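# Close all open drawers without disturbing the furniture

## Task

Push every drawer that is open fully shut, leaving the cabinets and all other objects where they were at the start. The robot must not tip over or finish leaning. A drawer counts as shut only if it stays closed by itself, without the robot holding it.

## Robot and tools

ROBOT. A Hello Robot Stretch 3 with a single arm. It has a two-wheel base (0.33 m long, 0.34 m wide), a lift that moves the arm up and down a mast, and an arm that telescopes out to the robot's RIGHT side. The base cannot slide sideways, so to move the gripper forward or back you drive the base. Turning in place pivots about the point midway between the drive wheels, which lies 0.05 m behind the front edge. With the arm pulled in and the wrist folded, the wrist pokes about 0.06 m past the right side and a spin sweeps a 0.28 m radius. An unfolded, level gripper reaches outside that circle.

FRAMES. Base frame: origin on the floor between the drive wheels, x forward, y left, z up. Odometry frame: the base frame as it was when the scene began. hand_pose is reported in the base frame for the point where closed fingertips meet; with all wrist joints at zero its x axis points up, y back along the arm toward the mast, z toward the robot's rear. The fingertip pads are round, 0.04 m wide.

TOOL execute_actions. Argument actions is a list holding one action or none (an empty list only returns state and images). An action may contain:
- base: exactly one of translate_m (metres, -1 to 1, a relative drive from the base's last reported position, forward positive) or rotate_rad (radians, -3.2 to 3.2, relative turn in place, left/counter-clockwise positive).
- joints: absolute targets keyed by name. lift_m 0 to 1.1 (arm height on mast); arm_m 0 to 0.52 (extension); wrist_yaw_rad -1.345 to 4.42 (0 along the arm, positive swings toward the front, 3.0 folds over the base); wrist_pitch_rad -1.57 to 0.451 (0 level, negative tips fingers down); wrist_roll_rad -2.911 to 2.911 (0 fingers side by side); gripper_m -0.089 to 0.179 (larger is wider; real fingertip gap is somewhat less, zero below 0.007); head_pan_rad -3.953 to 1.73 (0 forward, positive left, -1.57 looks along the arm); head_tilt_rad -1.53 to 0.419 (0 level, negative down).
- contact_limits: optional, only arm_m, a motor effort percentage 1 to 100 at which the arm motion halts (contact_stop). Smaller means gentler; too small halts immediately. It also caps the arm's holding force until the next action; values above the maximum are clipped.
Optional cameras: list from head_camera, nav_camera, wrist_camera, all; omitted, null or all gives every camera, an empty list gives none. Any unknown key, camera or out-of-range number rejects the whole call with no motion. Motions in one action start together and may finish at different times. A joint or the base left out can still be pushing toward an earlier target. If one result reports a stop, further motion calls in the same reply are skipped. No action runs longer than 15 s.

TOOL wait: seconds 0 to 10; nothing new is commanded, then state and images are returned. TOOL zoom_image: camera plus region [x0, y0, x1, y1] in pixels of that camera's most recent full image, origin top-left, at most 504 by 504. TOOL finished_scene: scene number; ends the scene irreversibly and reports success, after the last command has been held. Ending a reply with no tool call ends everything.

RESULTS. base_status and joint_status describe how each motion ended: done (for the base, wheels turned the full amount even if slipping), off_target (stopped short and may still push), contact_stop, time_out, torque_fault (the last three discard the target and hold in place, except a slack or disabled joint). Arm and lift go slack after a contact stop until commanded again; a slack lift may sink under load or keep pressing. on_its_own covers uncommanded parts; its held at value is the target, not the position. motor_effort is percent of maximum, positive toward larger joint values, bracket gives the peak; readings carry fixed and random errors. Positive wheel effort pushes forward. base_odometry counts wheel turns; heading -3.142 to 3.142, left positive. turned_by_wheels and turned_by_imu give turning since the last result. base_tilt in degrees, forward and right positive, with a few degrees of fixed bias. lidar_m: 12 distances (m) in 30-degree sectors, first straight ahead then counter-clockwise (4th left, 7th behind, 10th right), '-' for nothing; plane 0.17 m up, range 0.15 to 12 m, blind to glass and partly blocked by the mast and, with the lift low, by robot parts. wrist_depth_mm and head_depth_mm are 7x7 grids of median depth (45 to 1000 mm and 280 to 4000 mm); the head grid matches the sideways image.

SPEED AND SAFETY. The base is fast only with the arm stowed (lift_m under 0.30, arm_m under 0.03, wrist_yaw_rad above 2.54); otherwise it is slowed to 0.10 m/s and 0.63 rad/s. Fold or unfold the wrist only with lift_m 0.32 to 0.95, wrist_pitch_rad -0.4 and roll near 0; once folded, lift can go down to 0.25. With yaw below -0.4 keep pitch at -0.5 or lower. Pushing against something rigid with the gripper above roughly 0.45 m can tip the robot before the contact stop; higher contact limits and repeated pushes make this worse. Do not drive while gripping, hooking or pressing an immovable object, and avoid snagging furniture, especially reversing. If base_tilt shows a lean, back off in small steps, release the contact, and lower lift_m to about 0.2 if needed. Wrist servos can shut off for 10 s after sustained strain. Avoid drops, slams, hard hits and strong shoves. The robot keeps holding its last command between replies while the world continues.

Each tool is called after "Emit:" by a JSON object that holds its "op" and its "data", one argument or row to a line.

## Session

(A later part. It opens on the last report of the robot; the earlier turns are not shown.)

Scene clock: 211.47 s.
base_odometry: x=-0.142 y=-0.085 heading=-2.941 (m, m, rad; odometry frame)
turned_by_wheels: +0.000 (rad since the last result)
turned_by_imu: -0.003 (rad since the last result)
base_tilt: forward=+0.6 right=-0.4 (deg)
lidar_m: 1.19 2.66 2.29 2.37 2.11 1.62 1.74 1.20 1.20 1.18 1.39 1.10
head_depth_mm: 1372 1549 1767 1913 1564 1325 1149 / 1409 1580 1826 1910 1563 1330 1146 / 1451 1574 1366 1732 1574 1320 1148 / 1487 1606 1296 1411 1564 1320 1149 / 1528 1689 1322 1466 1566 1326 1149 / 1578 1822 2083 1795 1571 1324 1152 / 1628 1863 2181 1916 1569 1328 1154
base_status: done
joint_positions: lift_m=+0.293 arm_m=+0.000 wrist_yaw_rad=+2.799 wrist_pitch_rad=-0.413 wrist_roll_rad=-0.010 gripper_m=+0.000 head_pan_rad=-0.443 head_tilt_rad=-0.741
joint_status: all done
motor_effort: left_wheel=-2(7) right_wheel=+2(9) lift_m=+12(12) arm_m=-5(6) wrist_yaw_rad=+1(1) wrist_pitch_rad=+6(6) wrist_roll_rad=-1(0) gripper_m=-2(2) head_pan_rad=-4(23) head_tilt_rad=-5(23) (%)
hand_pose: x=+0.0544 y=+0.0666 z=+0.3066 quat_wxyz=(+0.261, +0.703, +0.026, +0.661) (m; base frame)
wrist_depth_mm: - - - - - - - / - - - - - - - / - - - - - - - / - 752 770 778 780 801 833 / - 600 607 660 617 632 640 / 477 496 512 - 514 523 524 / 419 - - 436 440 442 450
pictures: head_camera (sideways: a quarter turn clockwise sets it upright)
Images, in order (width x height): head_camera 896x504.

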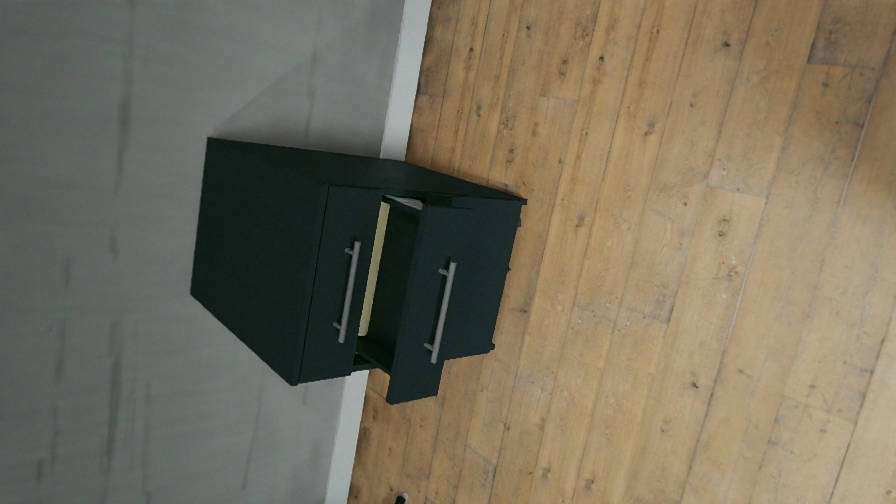

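Emit:
{"op": "execute_actions", "data": {
  "actions": [
    {"base": {"translate_m": 0.585}, "joints": {"head_pan_rad": -1.6, "head_tilt_rad": -1.0}}
  ],
  "cameras": []
}}

Emit:
{"op": "execute_actions", "data": {
  "actions": [
    {"base": {"rotate_rad": 0.867}, "joints": {"wrist_yaw_rad": 0.0, "wrist_pitch_rad": 0.0, "lift_m": 0.296}}
  ]
}}

Scene clock: 241.00 s.
base_odometry: x=-0.715 y=-0.201 heading=-2.941 (m, m, rad; odometry frame)
turned_by_wheels: +0.000 (rad since the last result)
turned_by_imu: -0.002 (rad since the last result)
base_tilt: forward=+0.8 right=-0.4 (deg)
lidar_m: 1.28 1.22 1.96 2.35 2.57 2.13 2.24 1.62 1.21 1.23 0.64 0.63
head_depth_mm: 2189 1421 1649 1526 1352 1209 1093 / 2264 1466 1636 1529 1349 1214 - / 2025 1633 1733 1530 1350 1228 - / 1783 1997 1775 1527 1351 1234 - / 1571 1816 1772 1532 1355 1208 1097 / 1408 1619 1747 1540 1327 1213 1100 / 1276 1441 1654 1538 909 1217 1102
base_status: done
joint_positions: lift_m=+0.293 arm_m=+0.000 wrist_yaw_rad=+2.799 wrist_pitch_rad=-0.413 wrist_roll_rad=-0.010 gripper_m=+0.000 head_pan_rad=-1.593 head_tilt_rad=-0.988
joint_status: all done
motor_effort: left_wheel=-2(6) right_wheel=+2(8) lift_m=+12(12) arm_m=-5(6) wrist_yaw_rad=+1(1) wrist_pitch_rad=+6(6) wrist_roll_rad=+0(0) gripper_m=-3(4) head_pan_rad=-4(50) head_tilt_rad=-7(33) (%)
hand_pose: x=+0.0543 y=+0.0666 z=+0.3066 quat_wxyz=(+0.261, +0.703, +0.027, +0.661) (m; base frame)
wrist_depth_mm: - - - - - - - / - - - - - - - / - - - - - - - / - 756 767 779 777 823 821 / - 593 605 647 627 632 652 / 474 498 517 - 519 522 524 / 430 - - 438 437 444 447
pictures: none
No camera images: the call's "cameras" was empty. Leave "cameras" out to get every camera's image.

Scene clock: 243.40 s.
base_odometry: x=-0.715 y=-0.201 heading=-2.074 (m, m, rad; odometry frame)
turned_by_wheels: +0.867 (rad since the last result)
turned_by_imu: +0.872 (rad since the last result)
base_tilt: forward=+0.8 right=-0.3 (deg)
lidar_m: 1.96 2.39 2.34 2.39 2.13 1.65 1.51 1.21 1.28 0.63 0.65 1.22
head_depth_mm: 1125 1355 1643 1528 1353 1207 1093 / 1122 1309 1565 1529 1346 1209 - / 1126 1026 890 1003 1325 1236 - / 1121 1030 895 1043 1337 1212 - / 1119 1031 890 1046 1335 1216 1098 / 1118 1119 912 1077 1344 1215 1097 / 1113 1326 1642 1542 1362 1217 1103
base_status: done
joint_positions: lift_m=+0.295 arm_m=+0.000 wrist_yaw_rad=+0.002 wrist_pitch_rad=-0.023 wrist_roll_rad=-0.010 gripper_m=+0.000 head_pan_rad=-1.593 head_tilt_rad=-0.988
joint_status: all done
motor_effort: left_wheel=-3(8) right_wheel=+3(9) lift_m=+53(56) arm_m=-6(6) wrist_yaw_rad=-1(3) wrist_pitch_rad=+10(9) wrist_roll_rad=-1(0) gripper_m=-2(3) head_pan_rad=-5(4) head_tilt_rad=-7(7) (%)
hand_pose: x=-0.0210 y=-0.4009 z=+0.4040 quat_wxyz=(+0.711, +0.009, -0.703, -0.008) (m; base frame)
wrist_depth_mm: 822 343 343 352 359 903 927 / 221 225 353 361 364 935 961 / 223 225 231 233 238 951 - / 230 230 234 237 246 - - / 235 239 242 245 251 - - / 873 393 396 - 875 943 - / 672 402 410 415 537 709 735
pictures: head_camera (sideways: a quarter turn clockwise sets it upright), nav_camera (sideways: a quarter turn counterclockwise sets it upright), wrist_camera
Images, in order (width x height): head_camera 896x504, nav_camera 672x504, wrist_camera 644x364.

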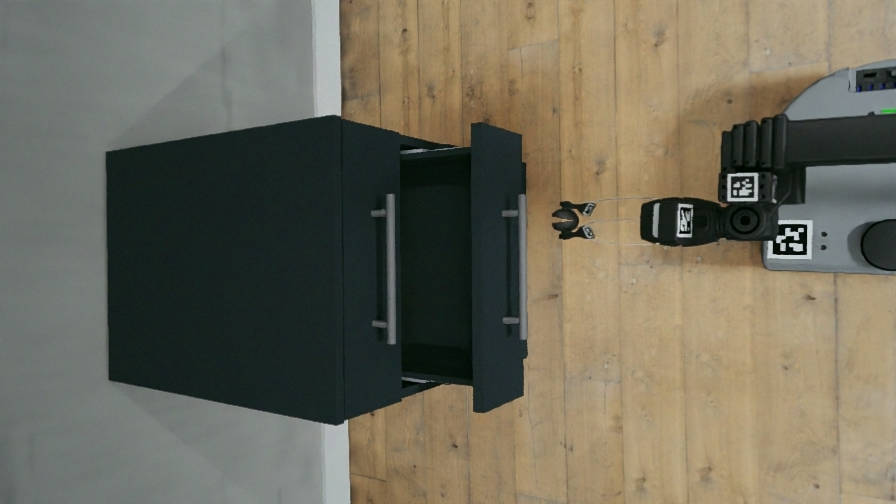

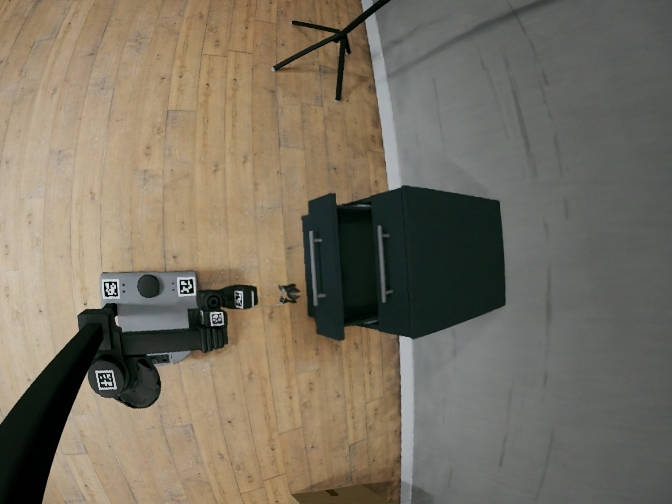

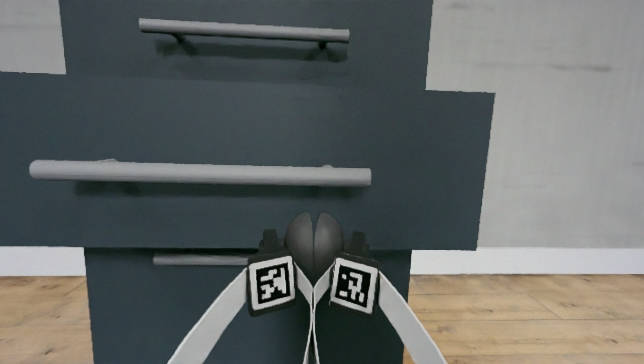

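Emit:
{"op": "execute_actions", "data": {
  "actions": [
    {"base": {"translate_m": 0.07}, "joints": {"lift_m": 0.287, "arm_m": 0.05}, "contact_limits": {"arm_m": 15}}
  ],
  "cameras": ["head_camera", "wrist_camera"]
}}

Scene clock: 259.73 s.
base_odometry: x=-0.749 y=-0.263 heading=-2.074 (m, m, rad; odometry frame)
turned_by_wheels: +0.000 (rad since the last result)
turned_by_imu: +0.000 (rad since the last result)
base_tilt: forward=+0.8 right=-0.4 (deg)
lidar_m: 1.88 2.40 2.30 2.56 2.15 1.71 1.55 1.27 0.66 0.63 0.65 1.16
head_depth_mm: 1127 1339 1651 1525 1347 1207 1092 / 1124 1049 893 1046 1323 1211 - / 1121 1025 890 1041 1333 1254 - / 1123 1027 889 1045 1331 1206 - / 1120 1030 890 1032 1337 1219 1100 / 1118 1331 1596 1539 1356 1220 1099 / 1112 1331 1629 1539 1355 1217 1101
base_status: done
joint_positions: lift_m=+0.288 arm_m=+0.050 wrist_yaw_rad=+0.001 wrist_pitch_rad=-0.022 wrist_roll_rad=-0.010 gripper_m=+0.000 head_pan_rad=-1.593 head_tilt_rad=-0.988
joint_status: all done
motor_effort: left_wheel=-3(4) right_wheel=+2(7) lift_m=+12(49) arm_m=+5(6) wrist_yaw_rad=-1(1) wrist_pitch_rad=+10(10) wrist_roll_rad=-1(0) gripper_m=-2(2) head_pan_rad=-4(4) head_tilt_rad=-7(8) (%)
contact_limits: arm_m 15 (drawing in: default 32, maximum 51; extending or still: default 42, maximum 69)
hand_pose: x=-0.0212 y=-0.4503 z=+0.3968 quat_wxyz=(+0.711, +0.009, -0.703, -0.008) (m; base frame)
wrist_depth_mm: 775 297 301 306 310 320 887 / 171 174 176 180 183 187 190 / 174 178 181 184 187 190 193 / 181 149 184 187 189 193 198 / 185 189 190 193 198 201 205 / 798 341 344 - 354 820 901 / 649 354 356 360 369 701 723
pictures: head_camera (sideways: a quarter turn clockwise sets it upright), wrist_camera
Images, in order (width x height): head_camera 896x504, wrist_camera 644x364.

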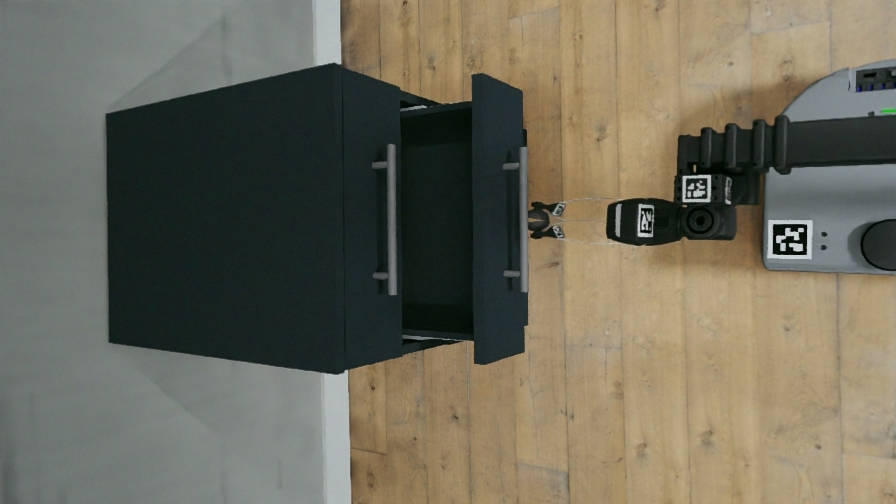

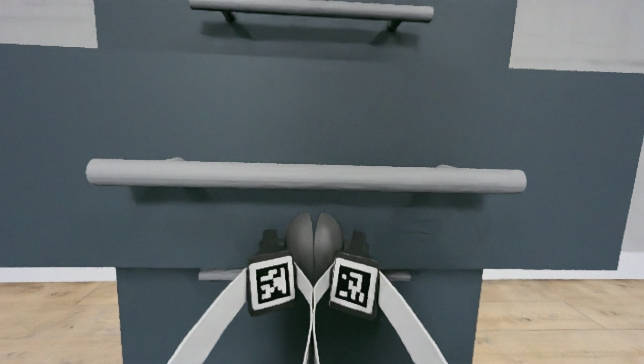

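Emit:
{"op": "execute_actions", "data": {
  "actions": [
    {"joints": {"arm_m": 0.212}, "contact_limits": {"arm_m": 18}}
  ],
  "cameras": ["head_camera", "wrist_camera"]
}}

Scene clock: 266.90 s.
base_odometry: x=-0.749 y=-0.263 heading=-2.074 (m, m, rad; odometry frame)
turned_by_wheels: +0.000 (rad since the last result)
turned_by_imu: +0.000 (rad since the last result)
base_tilt: forward=+0.7 right=-0.4 (deg)
lidar_m: 1.89 2.40 2.30 2.55 2.14 1.71 1.56 1.27 0.66 0.63 0.65 1.16
head_depth_mm: 1125 1345 1655 1527 1355 1203 1091 / 1124 1053 895 1204 1347 1214 - / 1120 1027 893 1093 1329 1211 - / 1117 1025 894 1093 1331 1205 - / 1116 1029 892 1094 1334 1215 1098 / 1112 1334 1598 1538 1360 1216 1100 / 1111 1329 1632 1547 1358 1216 1102
base_status: not commanded
joint_positions: lift_m=+0.288 arm_m=+0.211 wrist_yaw_rad=+0.001 wrist_pitch_rad=-0.021 wrist_roll_rad=-0.010 gripper_m=+0.000 head_pan_rad=-1.593 head_tilt_rad=-0.989
joint_status: all done
on_its_own: arm_m is at rest, and its effort (+15) is outside its rest range (-14 to +14)
motor_effort: left_wheel=-2(4) right_wheel=+2(5) lift_m=+12(12) arm_m=+15(17) wrist_yaw_rad=-1(5) wrist_pitch_rad=+10(10) wrist_roll_rad=+0(1) gripper_m=-3(3) head_pan_rad=-4(5) head_tilt_rad=-7(8) (%)
contact_limits: arm_m 18 (drawing in: default 32, maximum 51; extending or still: default 42, maximum 69)
hand_pose: x=-0.0211 y=-0.6116 z=+0.3970 quat_wxyz=(+0.711, +0.008, -0.703, -0.007) (m; base frame)
wrist_depth_mm: 154 156 158 160 162 165 168 / 157 159 162 164 167 171 172 / 162 164 166 168 171 175 177 / 166 165 137 138 141 177 183 / 170 172 175 178 181 186 188 / 175 177 179 - 189 191 194 / 179 182 187 189 194 197 200
pictures: head_camera (sideways: a quarter turn clockwise sets it upright), wrist_camera
Images, in order (width x height): head_camera 896x504, wrist_camera 644x364.

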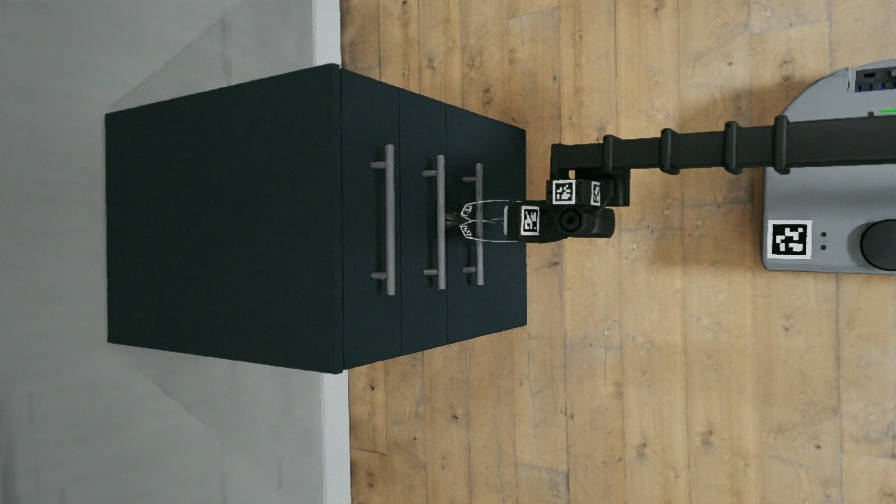

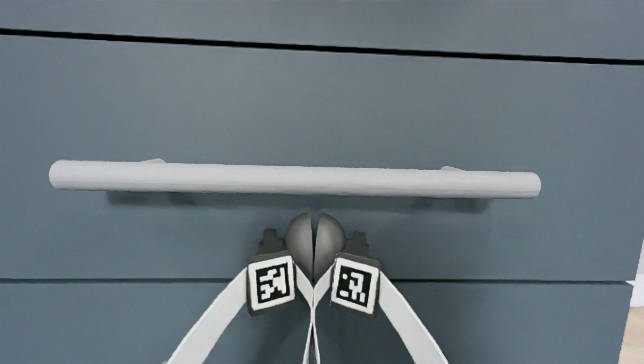

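Emit:
{"op": "execute_actions", "data": {
  "actions": [
    {"base": {"rotate_rad": 1.22}, "joints": {"arm_m": 0.0, "wrist_yaw_rad": 2.7, "head_pan_rad": -0.4, "head_tilt_rad": -0.5}}
  ],
  "cameras": ["head_camera", "nav_camera"]
}}

Scene clock: 277.87 s.
base_odometry: x=-0.749 y=-0.263 heading=-0.854 (m, m, rad; odometry frame)
turned_by_wheels: +1.220 (rad since the last result)
turned_by_imu: +1.227 (rad since the last result)
base_tilt: forward=+0.8 right=-0.5 (deg)
lidar_m: 2.58 2.15 2.23 1.69 1.28 1.29 0.64 0.63 1.23 1.16 1.89 2.30
head_depth_mm: 2222 2379 2573 2602 1964 1550 1282 / 2416 2587 2775 2680 1976 1560 1283 / 2614 2801 2579 2670 1975 1544 1284 / 2877 3113 2360 2521 1966 1554 1273 / 2753 3001 2229 2552 1978 1555 1285 / 2521 2733 2211 2686 1965 1547 1284 / 2343 2550 2716 2686 1962 1550 1273
base_status: done
joint_positions: lift_m=+0.288 arm_m=+0.000 wrist_yaw_rad=+2.699 wrist_pitch_rad=-0.021 wrist_roll_rad=-0.010 gripper_m=+0.000 head_pan_rad=-0.407 head_tilt_rad=-0.507
joint_status: all done
motor_effort: left_wheel=-3(18) right_wheel=+3(29) lift_m=+12(12) arm_m=-6(14) wrist_yaw_rad=+1(37) wrist_pitch_rad=+10(10) wrist_roll_rad=+0(0) gripper_m=-2(10) head_pan_rad=+4(51) head_tilt_rad=+4(40) (%)
hand_pose: x=+0.0883 y=+0.0857 z=+0.3970 quat_wxyz=(+0.164, +0.688, -0.147, +0.692) (m; base frame)
wrist_depth_mm: - - - - - - - / - - - - - - - / - - - - - - - / - - - - - - - / - - - - - - - / 851 876 926 - 916 931 942 / 656 661 658 690 673 686 706
pictures: head_camera (sideways: a quarter turn clockwise sets it upright), nav_camera (sideways: a quarter turn counterclockwise sets it upright)
Images, in order (width x height): head_camera 896x504, nav_camera 672x504.

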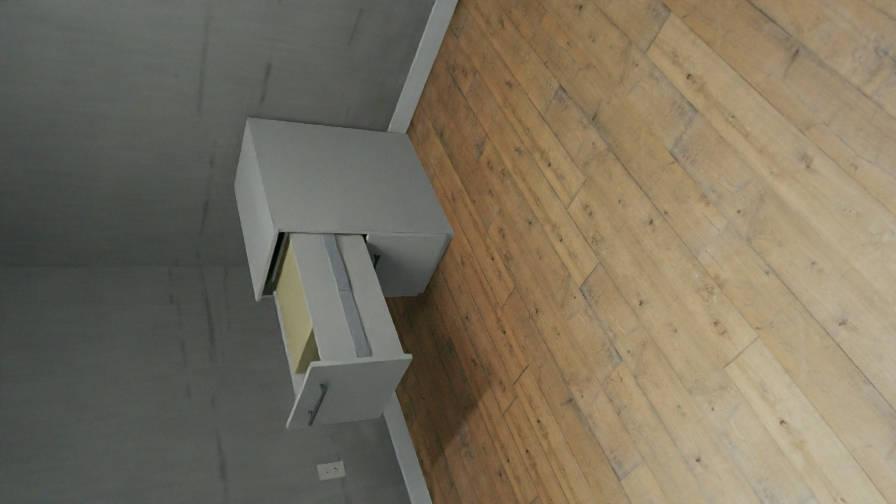

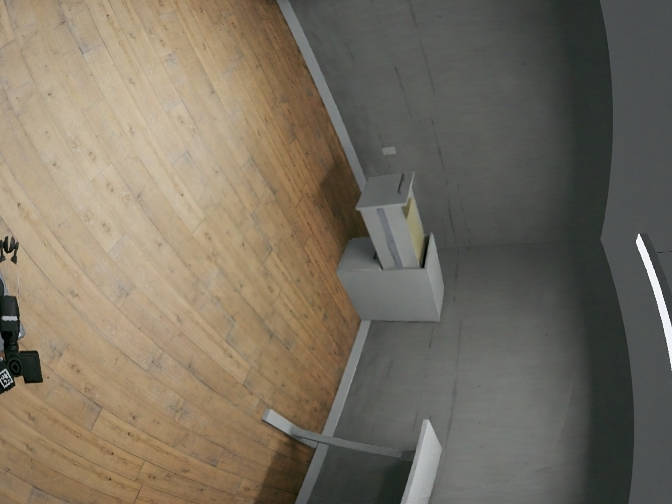

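Emit:
{"op": "execute_actions", "data": {
  "actions": [
    {"base": {"translate_m": 1.0}, "joints": {"head_pan_rad": -0.5, "head_tilt_rad": -0.65}}
  ],
  "cameras": ["head_camera", "nav_camera"]
}}

Scene clock: 340.13 s.
base_odometry: x=-0.092 y=-1.017 heading=-0.855 (m, m, rad; odometry frame)
turned_by_wheels: +0.000 (rad since the last result)
turned_by_imu: -0.003 (rad since the last result)
base_tilt: forward=+0.8 right=-0.4 (deg)
lidar_m: 1.66 1.64 1.51 1.85 2.09 2.09 1.57 1.61 1.79 1.56 1.90 1.42
head_depth_mm: 1750 1849 1895 2097 1701 1399 1197 / 1880 1946 1531 1872 1698 1399 1193 / 2019 2166 1464 1756 1711 1405 1194 / 2087 2313 1426 1324 1710 1405 1197 / 1901 2103 1429 1222 1693 1403 1192 / 1721 1888 1980 1939 1702 1400 1191 / 1579 1719 1870 2006 1706 1400 1192
base_status: done
joint_positions: lift_m=+0.288 arm_m=+0.000 wrist_yaw_rad=+2.699 wrist_pitch_rad=-0.021 wrist_roll_rad=-0.010 gripper_m=+0.000 head_pan_rad=-0.493 head_tilt_rad=-0.643
joint_status: all done
motor_effort: left_wheel=-2(6) right_wheel=+3(10) lift_m=+12(12) arm_m=-6(5) wrist_yaw_rad=+1(2) wrist_pitch_rad=+10(10) wrist_roll_rad=+0(0) gripper_m=-2(2) head_pan_rad=-5(20) head_tilt_rad=-5(19) (%)
hand_pose: x=+0.0882 y=+0.0857 z=+0.3970 quat_wxyz=(+0.164, +0.688, -0.147, +0.692) (m; base frame)
wrist_depth_mm: - - - - - - - / - - - - - - - / - - - - - - - / - - - - - - - / - - - - - - - / 862 862 918 - 906 934 946 / 656 667 667 681 705 700 698
pictures: head_camera (sideways: a quarter turn clockwise sets it upright), nav_camera (sideways: a quarter turn counterclockwise sets it upright)
Images, in order (width x height): head_camera 896x504, nav_camera 672x504.

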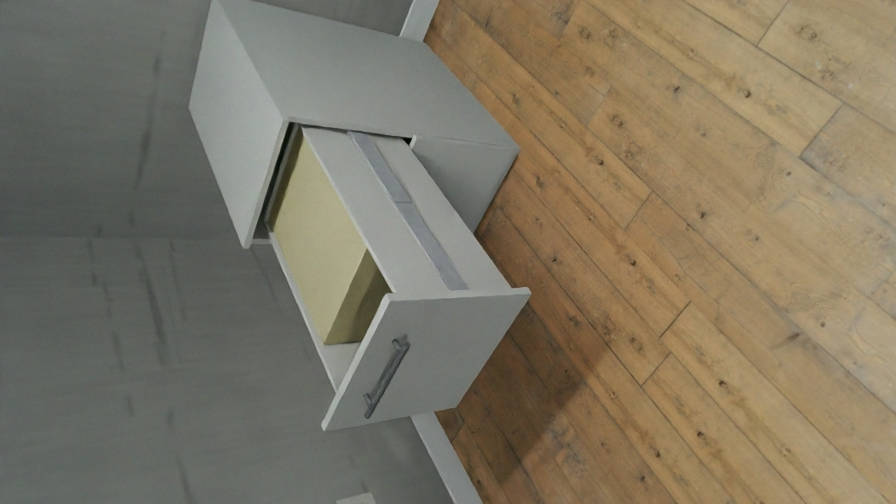

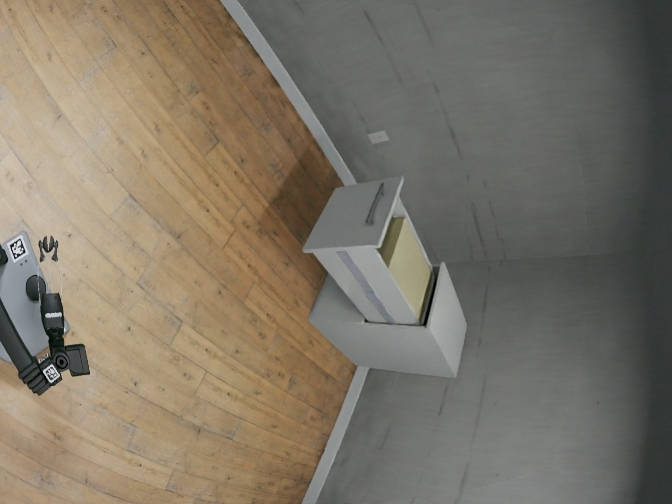

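Emit:
{"op": "zoom_image", "data": {
  "camera": "head_camera",
  "region": [230, 90, 540, 310]
}}

Emit:
{"op": "zoom_image", "data": {
  "camera": "head_camera",
  "region": [310, 270, 550, 440]
}}

Region (230, 90, 540, 310) of head_camera's 896x504 image, scaled by 1.626, with more detail than that image has; it fills the top 358 rows of this view, and the rest is white.

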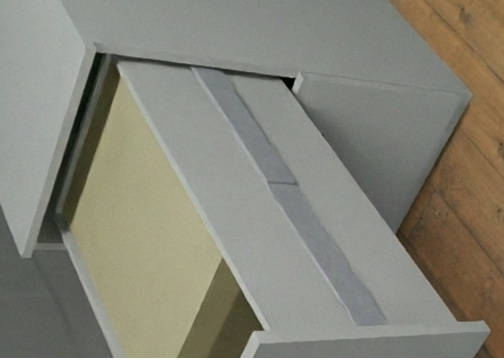

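Region (310, 270, 550, 440) of head_camera's 896x504 image, scaled by 2.100, with more detail than that image has; it fills the top 357 rows of this view, and the rest is white.

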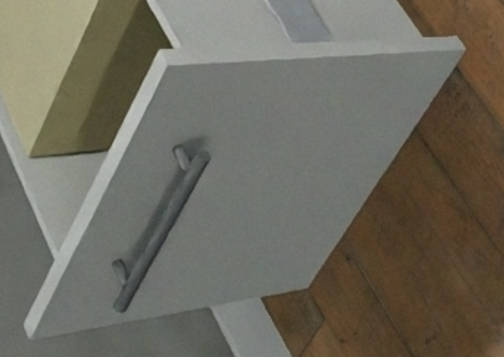

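Emit:
{"op": "execute_actions", "data": {
  "actions": [
    {"base": {"translate_m": 0.81}, "joints": {"head_pan_rad": -1.45, "head_tilt_rad": -1.0, "lift_m": 0.296}}
  ],
  "cameras": []
}}

Emit:
{"op": "execute_actions", "data": {
  "actions": [
    {"base": {"rotate_rad": 0.405}, "joints": {"wrist_yaw_rad": 0.95, "lift_m": 0.33}}
  ]
}}

Scene clock: 386.00 s.
base_odometry: x=+0.439 y=-1.628 heading=-0.855 (m, m, rad; odometry frame)
turned_by_wheels: +0.000 (rad since the last result)
turned_by_imu: -0.002 (rad since the last result)
base_tilt: forward=+0.8 right=-0.3 (deg)
lidar_m: 0.91 0.90 0.97 1.36 2.45 2.50 2.36 2.35 1.70 1.64 0.92 1.16
head_depth_mm: 1692 1966 1766 1526 1351 1207 1095 / 1628 1938 1773 1529 1356 1220 - / 1599 1912 1757 1528 1357 1230 - / 1568 1848 1762 1544 1361 1229 - / 1513 1775 1697 898 795 1212 1097 / 1114 959 848 838 748 1221 1100 / 1081 956 852 829 678 1218 1100
base_status: done
joint_positions: lift_m=+0.295 arm_m=+0.000 wrist_yaw_rad=+2.699 wrist_pitch_rad=-0.021 wrist_roll_rad=-0.010 gripper_m=+0.000 head_pan_rad=-1.443 head_tilt_rad=-0.987
joint_status: all done
motor_effort: left_wheel=-2(7) right_wheel=+2(9) lift_m=+52(54) arm_m=-6(5) wrist_yaw_rad=+1(0) wrist_pitch_rad=+10(10) wrist_roll_rad=-1(0) gripper_m=-3(2) head_pan_rad=-5(52) head_tilt_rad=-8(39) (%)
hand_pose: x=+0.0882 y=+0.0857 z=+0.4043 quat_wxyz=(+0.164, +0.688, -0.147, +0.692) (m; base frame)
wrist_depth_mm: - - - - 861 750 639 / - - - - 888 732 643 / - - - - 882 771 652 / - - - - 919 764 682 / - - - - 929 782 674 / 851 888 915 - 900 789 678 / 662 674 676 686 703 695 668
pictures: none
No camera images: the call's "cameras" was empty. Leave "cameras" out to get every camera's image.

Scene clock: 387.87 s.
base_odometry: x=+0.439 y=-1.628 heading=-0.450 (m, m, rad; odometry frame)
turned_by_wheels: +0.405 (rad since the last result)
turned_by_imu: +0.407 (rad since the last result)
base_tilt: forward=+0.8 right=-0.3 (deg)
lidar_m: 0.90 0.93 1.27 1.54 2.52 2.38 2.34 1.71 1.68 0.92 0.95 0.94
head_depth_mm: 1454 1699 1769 1525 1344 1207 1092 / 1143 1666 1752 1543 1349 1232 - / 1067 947 864 844 882 1238 - / 1072 973 846 857 854 1212 1110 / 1145 973 847 865 865 1215 1100 / 1580 1899 872 750 1291 1211 1097 / 1610 1785 1745 1457 1337 1219 1105
base_status: done
joint_positions: lift_m=+0.329 arm_m=+0.000 wrist_yaw_rad=+0.952 wrist_pitch_rad=-0.021 wrist_roll_rad=-0.010 gripper_m=+0.000 head_pan_rad=-1.443 head_tilt_rad=-0.988
joint_status: all done
motor_effort: left_wheel=-3(7) right_wheel=+3(7) lift_m=+53(55) arm_m=-6(6) wrist_yaw_rad=-1(3) wrist_pitch_rad=+10(10) wrist_roll_rad=+0(1) gripper_m=-3(2) head_pan_rad=-4(4) head_tilt_rad=-7(6) (%)
hand_pose: x=+0.1869 y=-0.2937 z=+0.4384 quat_wxyz=(+0.635, +0.329, -0.622, +0.319) (m; base frame)
wrist_depth_mm: 598 677 797 225 166 131 108 / 605 684 817 231 168 133 109 / 619 724 825 237 169 134 110 / 627 720 845 240 173 135 111 / 636 744 867 226 175 136 112 / 644 746 817 - 171 138 113 / 651 720 734 740 426 140 114
pictures: head_camera (sideways: a quarter turn clockwise sets it upright), nav_camera (sideways: a quarter turn counterclockwise sets it upright), wrist_camera
Images, in order (width x height): head_camera 896x504, nav_camera 672x504, wrist_camera 644x364.

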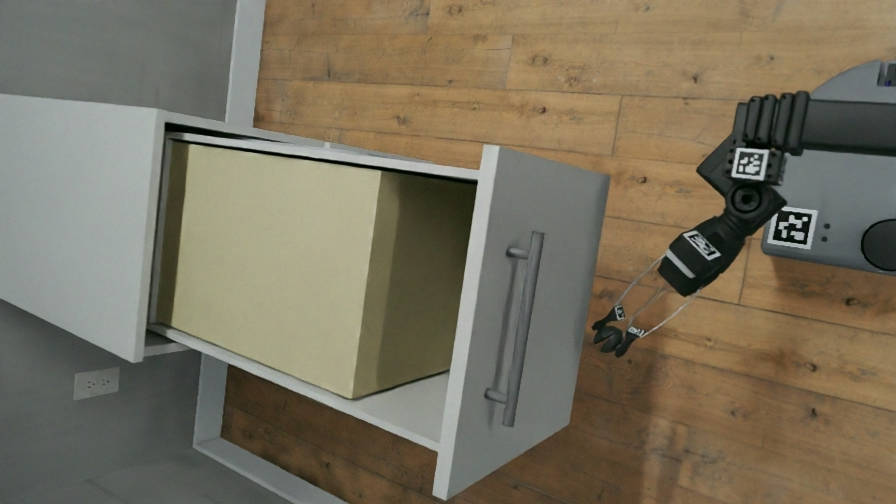

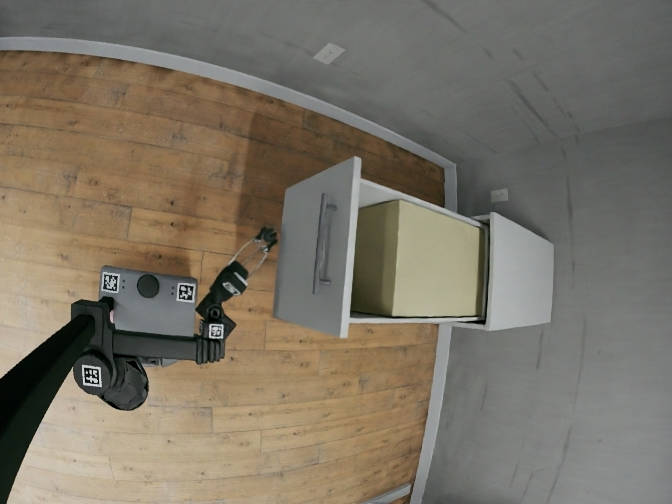

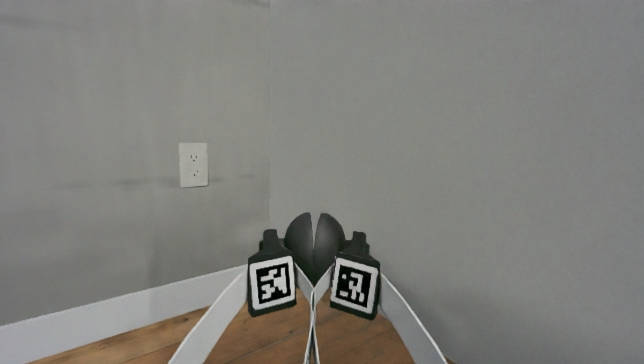

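Emit:
{"op": "execute_actions", "data": {
  "actions": [
    {"joints": {"wrist_yaw_rad": 0.8, "arm_m": 0.11}, "contact_limits": {"arm_m": 30}}
  ],
  "cameras": ["head_camera"]
}}

Scene clock: 395.73 s.
base_odometry: x=+0.439 y=-1.628 heading=-0.450 (m, m, rad; odometry frame)
turned_by_wheels: +0.000 (rad since the last result)
turned_by_imu: +0.000 (rad since the last result)
base_tilt: forward=+0.6 right=-0.2 (deg)
lidar_m: 0.90 0.93 1.27 1.54 2.51 2.38 2.34 1.71 1.69 0.92 0.95 0.94
head_depth_mm: 1451 1719 1767 1525 1348 1204 1090 / 1140 1669 1766 1536 1357 1209 - / 1072 949 881 782 1334 1194 - / 1073 974 906 759 1356 1214 1112 / 1148 974 905 819 1353 1214 1096 / 1599 1917 914 852 1360 1215 1099 / 1600 1805 1734 1511 1360 1218 1100
base_status: not commanded
joint_positions: lift_m=+0.329 arm_m=+0.109 wrist_yaw_rad=+0.810 wrist_pitch_rad=-0.023 wrist_roll_rad=-0.010 gripper_m=+0.000 head_pan_rad=-1.443 head_tilt_rad=-0.988
joint_status: all done
motor_effort: left_wheel=-1(3) right_wheel=+4(5) lift_m=+52(53) arm_m=+7(19) wrist_yaw_rad=-7(25) wrist_pitch_rad=+10(11) wrist_roll_rad=-1(0) gripper_m=-2(7) head_pan_rad=-4(5) head_tilt_rad=-8(8) (%)
contact_limits: arm_m 30 (drawing in: default 32, maximum 51; extending or still: default 42, maximum 69)
hand_pose: x=+0.1637 y=-0.4308 z=+0.4379 quat_wxyz=(+0.657, +0.285, -0.643, +0.272) (m; base frame)
wrist_depth_mm: 608 702 239 173 136 112 95 / 627 726 246 176 138 113 96 / 632 740 252 182 141 115 97 / 641 740 263 184 142 116 98 / 642 778 274 188 145 118 100 / 666 772 894 - 143 120 101 / 647 716 735 711 150 121 102
pictures: head_camera (sideways: a quarter turn clockwise sets it upright)
Images, in order (width x height): head_camera 896x504.

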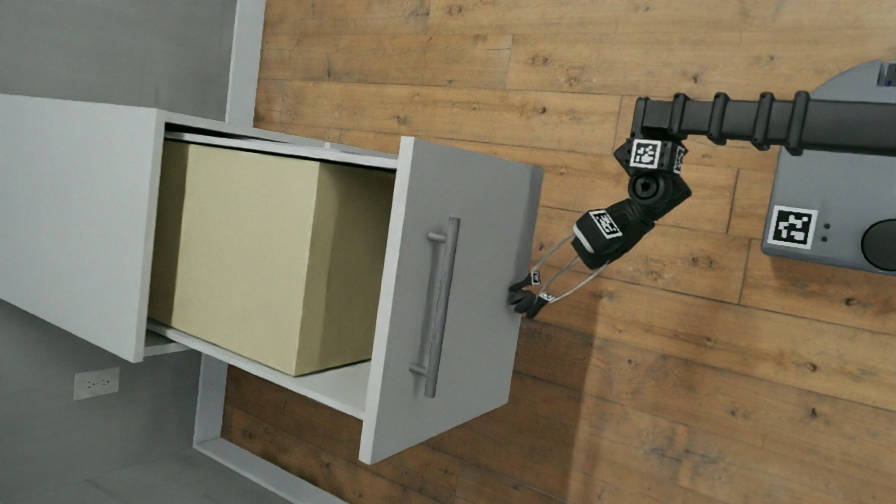

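Emit:
{"op": "execute_actions", "data": {
  "actions": [
    {"base": {"translate_m": 0.16}, "joints": {"wrist_yaw_rad": 0.0, "arm_m": 0.03, "head_pan_rad": -1.6, "head_tilt_rad": -0.9}}
  ],
  "cameras": ["head_camera", "wrist_camera"]
}}

Scene clock: 402.73 s.
base_odometry: x=+0.584 y=-1.698 heading=-0.450 (m, m, rad; odometry frame)
turned_by_wheels: +0.000 (rad since the last result)
turned_by_imu: -0.001 (rad since the last result)
base_tilt: forward=+0.7 right=-0.3 (deg)
lidar_m: 0.74 0.77 1.04 1.31 3.08 2.54 2.51 1.83 1.68 0.92 1.06 0.77
head_depth_mm: 1440 1687 1886 1630 1403 1236 1101 / 1416 1575 1845 802 1358 1238 1123 / 1313 1046 929 774 1331 1264 - / 1320 1046 930 779 1336 1264 1124 / 1395 1064 960 810 1332 1243 1107 / 1454 1711 1899 1600 1417 1243 1103 / 1462 1720 1894 1631 1421 1241 1113
base_status: done
joint_positions: lift_m=+0.329 arm_m=+0.030 wrist_yaw_rad=+0.002 wrist_pitch_rad=-0.023 wrist_roll_rad=-0.010 gripper_m=+0.000 head_pan_rad=-1.593 head_tilt_rad=-0.902
joint_status: all done
motor_effort: left_wheel=-2(13) right_wheel=+3(13) lift_m=+52(52) arm_m=-6(5) wrist_yaw_rad=-1(58) wrist_pitch_rad=+11(11) wrist_roll_rad=+0(0) gripper_m=-3(10) head_pan_rad=-5(25) head_tilt_rad=+3(17) (%)
hand_pose: x=-0.0210 y=-0.4309 z=+0.4379 quat_wxyz=(+0.711, +0.009, -0.703, -0.008) (m; base frame)
wrist_depth_mm: 201 201 203 204 206 208 - / 207 208 209 211 212 214 - / 211 213 214 216 217 220 - / 218 219 221 222 224 225 - / 223 225 228 226 229 233 - / 791 836 450 - 236 238 - / 715 701 686 680 712 759 762
pictures: head_camera (sideways: a quarter turn clockwise sets it upright), wrist_camera
Images, in order (width x height): head_camera 896x504, wrist_camera 644x364.

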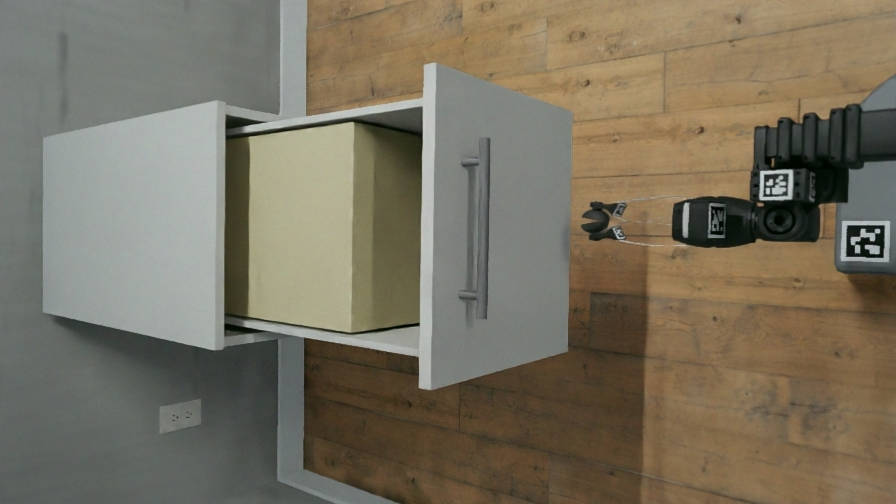

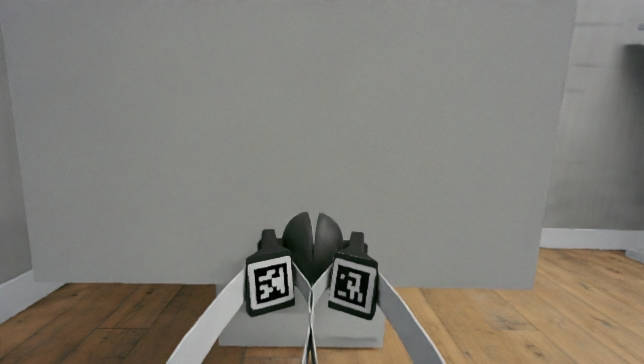

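Emit:
{"op": "execute_actions", "data": {
  "actions": [
    {"joints": {"arm_m": 0.508, "head_pan_rad": -3.5, "head_tilt_rad": -0.35}, "contact_limits": {"arm_m": 30}}
  ]
}}

Scene clock: 412.37 s.
base_odometry: x=+0.584 y=-1.698 heading=-0.450 (m, m, rad; odometry frame)
turned_by_wheels: +0.000 (rad since the last result)
turned_by_imu: -0.003 (rad since the last result)
base_tilt: forward=+0.7 right=-0.4 (deg)
lidar_m: 0.74 0.77 1.04 1.32 3.09 2.55 2.50 1.83 1.69 0.92 1.07 0.77
head_depth_mm: 3071 3318 3573 3266 2451 1799 1438 / 2989 3197 3439 3589 2429 1806 1433 / 2859 3056 3274 3523 2430 1795 1425 / 2772 2967 3145 2764 2420 1807 1430 / 2686 2877 3046 3048 2450 1790 1428 / 2606 2778 2969 3156 2420 1801 1425 / 2545 2677 2849 3070 2417 1794 1420
base_status: not commanded
joint_positions: lift_m=+0.329 arm_m=+0.089 wrist_yaw_rad=+0.001 wrist_pitch_rad=-0.022 wrist_roll_rad=-0.010 gripper_m=+0.000 head_pan_rad=-3.493 head_tilt_rad=-0.358
joint_status: arm_m contact_stop (moved +0.058 of +0.478); the others done
on_its_own: arm_m is slack since a contact_stop, until your next command for it (your +0.508 is given up)
motor_effort: left_wheel=-1(5) right_wheel=+0(14) lift_m=+51(53) arm_m=-1(34) wrist_yaw_rad=+0(7) wrist_pitch_rad=+10(14) wrist_roll_rad=-1(1) gripper_m=-2(4) head_pan_rad=-4(50) head_tilt_rad=+4(42) (%)
contact_limits: arm_m 30 (drawing in: default 32, maximum 51; extending or still: default 42, maximum 69)
hand_pose: x=-0.0212 y=-0.4892 z=+0.4381 quat_wxyz=(+0.711, +0.009, -0.703, -0.008) (m; base frame)
wrist_depth_mm: 186 186 188 190 191 193 - / 191 190 192 195 198 198 - / 196 197 199 201 201 204 - / 200 202 204 206 208 210 - / 205 207 210 209 214 216 - / 495 215 215 - 220 223 - / 705 722 617 622 701 752 772
pictures: head_camera (sideways: a quarter turn clockwise sets it upright), nav_camera (sideways: a quarter turn counterclockwise sets it upright), wrist_camera
Images, in order (width x height): head_camera 896x504, nav_camera 672x504, wrist_camera 644x364.

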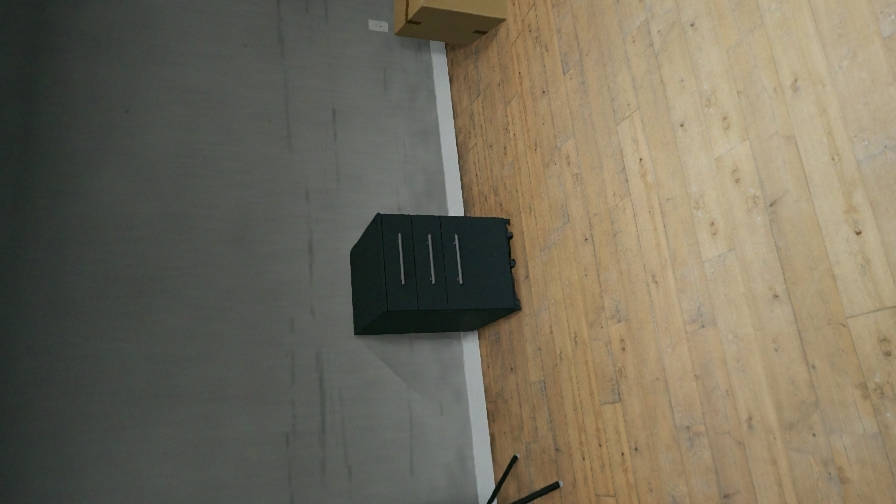

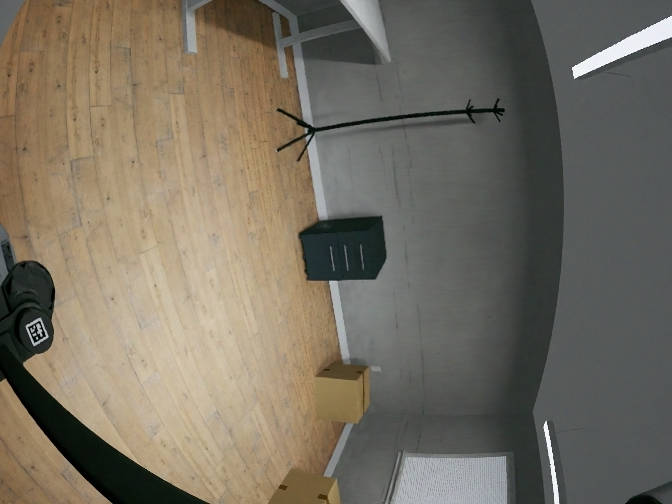

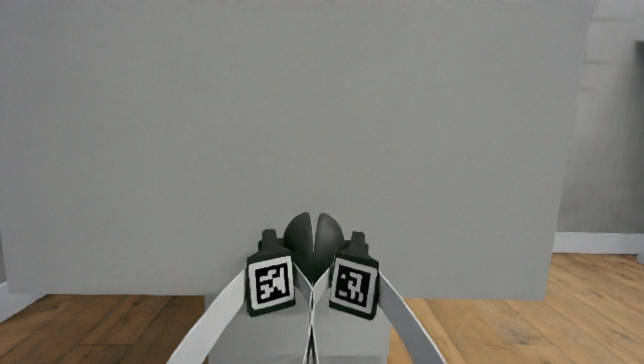

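Emit:
{"op": "zoom_image", "data": {
  "camera": "head_camera",
  "region": [340, 200, 540, 350]
}}

Emit:
{"op": "execute_actions", "data": {
  "actions": [
    {"joints": {"arm_m": 0.497, "head_pan_rad": -1.6, "head_tilt_rad": -0.75}, "contact_limits": {"arm_m": 42}}
  ]
}}

Region (340, 200, 540, 350) of head_camera's 896x504 image, scaled by 2.520, with more detail than that image has; it fills the top 378 rows of this view, and the rest is white.

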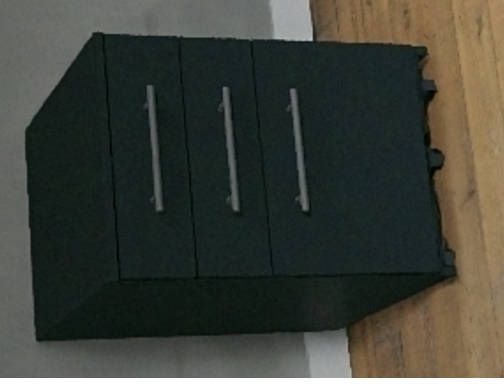

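Scene clock: 421.43 s.
base_odometry: x=+0.584 y=-1.698 heading=-0.450 (m, m, rad; odometry frame)
turned_by_wheels: +0.000 (rad since the last result)
turned_by_imu: -0.001 (rad since the last result)
base_tilt: forward=+0.8 right=-0.3 (deg)
lidar_m: 0.74 0.77 1.04 1.31 2.92 2.55 2.49 1.83 1.69 0.92 1.07 0.78
head_depth_mm: 1381 1570 1819 1916 1559 1320 1151 / 1391 1572 1787 1912 1564 1324 1152 / 1387 1453 1076 1196 1474 1328 1151 / 1391 1449 1059 1163 1457 1325 1146 / 1385 1524 1081 1227 1504 1321 1154 / 1377 1572 1826 1924 1569 1328 1152 / 1383 1585 1823 1892 1573 1324 1147
base_status: not commanded
joint_positions: lift_m=+0.329 arm_m=+0.495 wrist_yaw_rad=+0.001 wrist_pitch_rad=-0.024 wrist_roll_rad=-0.010 gripper_m=+0.000 head_pan_rad=-1.607 head_tilt_rad=-0.742
joint_status: all done
on_its_own: arm_m is at rest, and its effort (+31) is outside its rest range (-14 to +14)
motor_effort: left_wheel=-3(5) right_wheel=+3(9) lift_m=+50(51) arm_m=+31(33) wrist_yaw_rad=+0(2) wrist_pitch_rad=+11(12) wrist_roll_rad=-1(1) gripper_m=-4(4) head_pan_rad=+4(50) head_tilt_rad=-4(36) (%)
contact_limits: arm_m 42 (drawing in: default 32, maximum 51; extending or still: default 42, maximum 69)
hand_pose: x=-0.0213 y=-0.8955 z=+0.4377 quat_wxyz=(+0.711, +0.009, -0.703, -0.008) (m; base frame)
wrist_depth_mm: 155 156 157 158 160 161 163 / 159 160 161 162 164 165 167 / 163 165 166 167 169 170 173 / 168 169 170 171 173 175 177 / 173 174 176 176 179 180 184 / 177 179 180 182 184 187 909 / 183 183 187 189 191 193 727
pictures: head_camera (sideways: a quarter turn clockwise sets it upright), nav_camera (sideways: a quarter turn counterclockwise sets it upright), wrist_camera
Images, in order (width x height): head_camera 896x504, nav_camera 672x504, wrist_camera 644x364.

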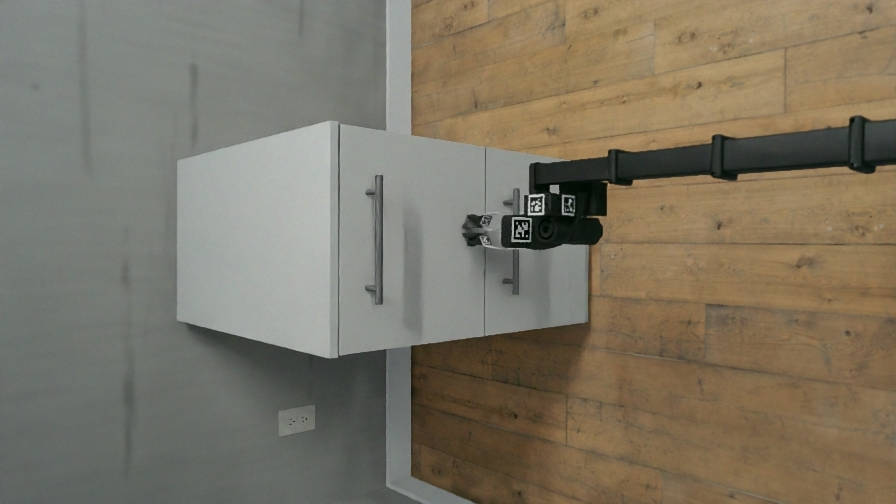

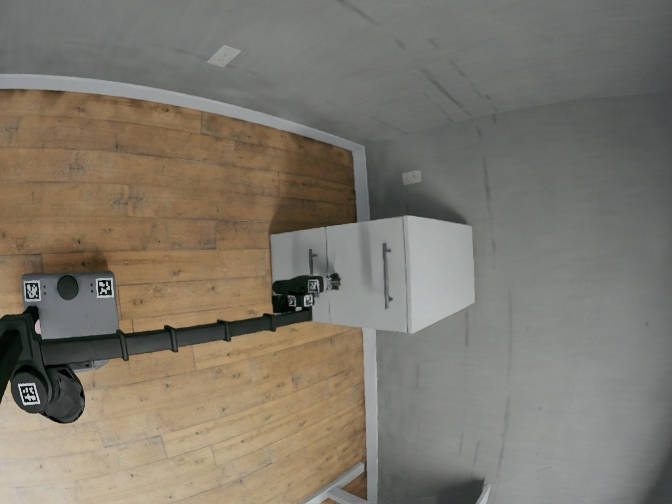

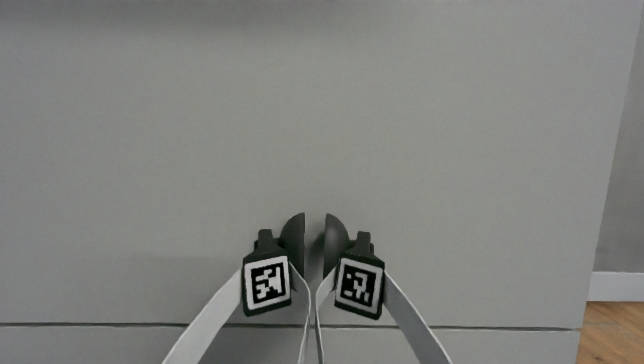

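Emit:
{"op": "execute_actions", "data": {
  "actions": [
    {"joints": {"arm_m": 0.46}}
  ],
  "cameras": ["head_camera", "wrist_camera"]
}}

Scene clock: 423.90 s.
base_odometry: x=+0.584 y=-1.698 heading=-0.450 (m, m, rad; odometry frame)
turned_by_wheels: +0.000 (rad since the last result)
turned_by_imu: +0.000 (rad since the last result)
base_tilt: forward=+0.9 right=-0.3 (deg)
lidar_m: 0.74 0.77 1.04 1.31 3.10 2.55 2.51 1.83 1.69 0.92 1.07 0.77
head_depth_mm: 1383 1585 1817 1895 1556 1326 1145 / 1389 1576 1784 1909 1565 1326 1151 / 1379 1438 1074 1193 1413 1326 1151 / 1387 1440 1046 1194 1457 1319 1146 / 1394 1516 1080 1230 1478 1315 1152 / 1385 1583 1823 1911 1567 1326 1152 / 1390 1586 1829 1900 1564 1333 1147
base_status: not commanded
joint_positions: lift_m=+0.329 arm_m=+0.460 wrist_yaw_rad=+0.001 wrist_pitch_rad=-0.021 wrist_roll_rad=-0.010 gripper_m=+0.000 head_pan_rad=-1.607 head_tilt_rad=-0.742
joint_status: all done
motor_effort: left_wheel=-1(3) right_wheel=+0(3) lift_m=+50(50) arm_m=-5(29) wrist_yaw_rad=+0(1) wrist_pitch_rad=+10(11) wrist_roll_rad=-1(1) gripper_m=-3(4) head_pan_rad=+4(4) head_tilt_rad=-5(5) (%)
hand_pose: x=-0.0213 y=-0.8610 z=+0.4384 quat_wxyz=(+0.711, +0.008, -0.703, -0.008) (m; base frame)
wrist_depth_mm: 185 188 188 191 191 194 851 / 190 191 193 196 197 198 886 / 195 196 198 200 201 204 888 / 201 202 203 207 207 210 934 / 205 208 209 210 213 216 955 / 211 212 214 - 219 222 989 / 218 218 223 223 227 229 768
pictures: head_camera (sideways: a quarter turn clockwise sets it upright), wrist_camera
Images, in order (width x height): head_camera 896x504, wrist_camera 644x364.

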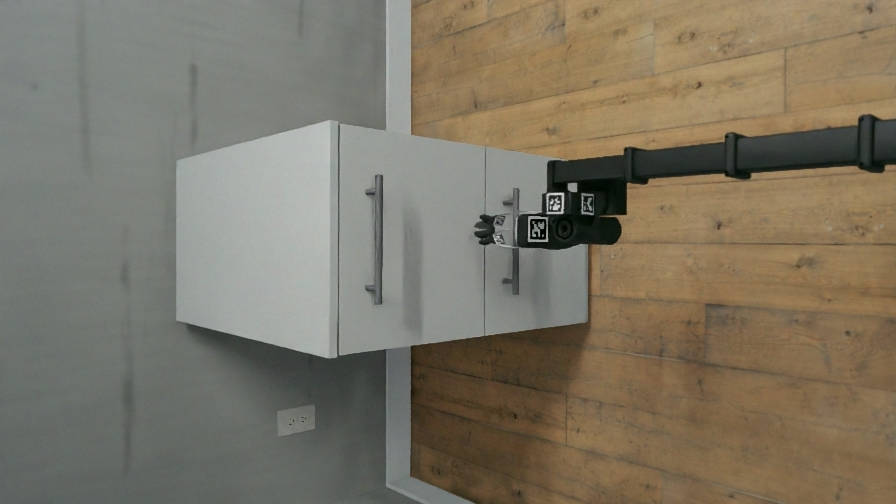

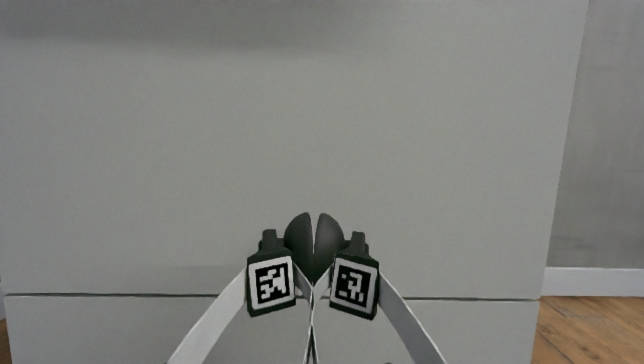

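Emit:
{"op": "zoom_image", "data": {
  "camera": "head_camera",
  "region": [310, 260, 610, 380]
}}

Region (310, 260, 610, 380) of head_camera's 896x504 image, scaled by 1.680, with more detail than that image has; it fills the top 202 rows of this view, and the rest is white.

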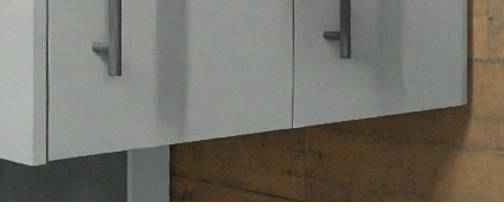

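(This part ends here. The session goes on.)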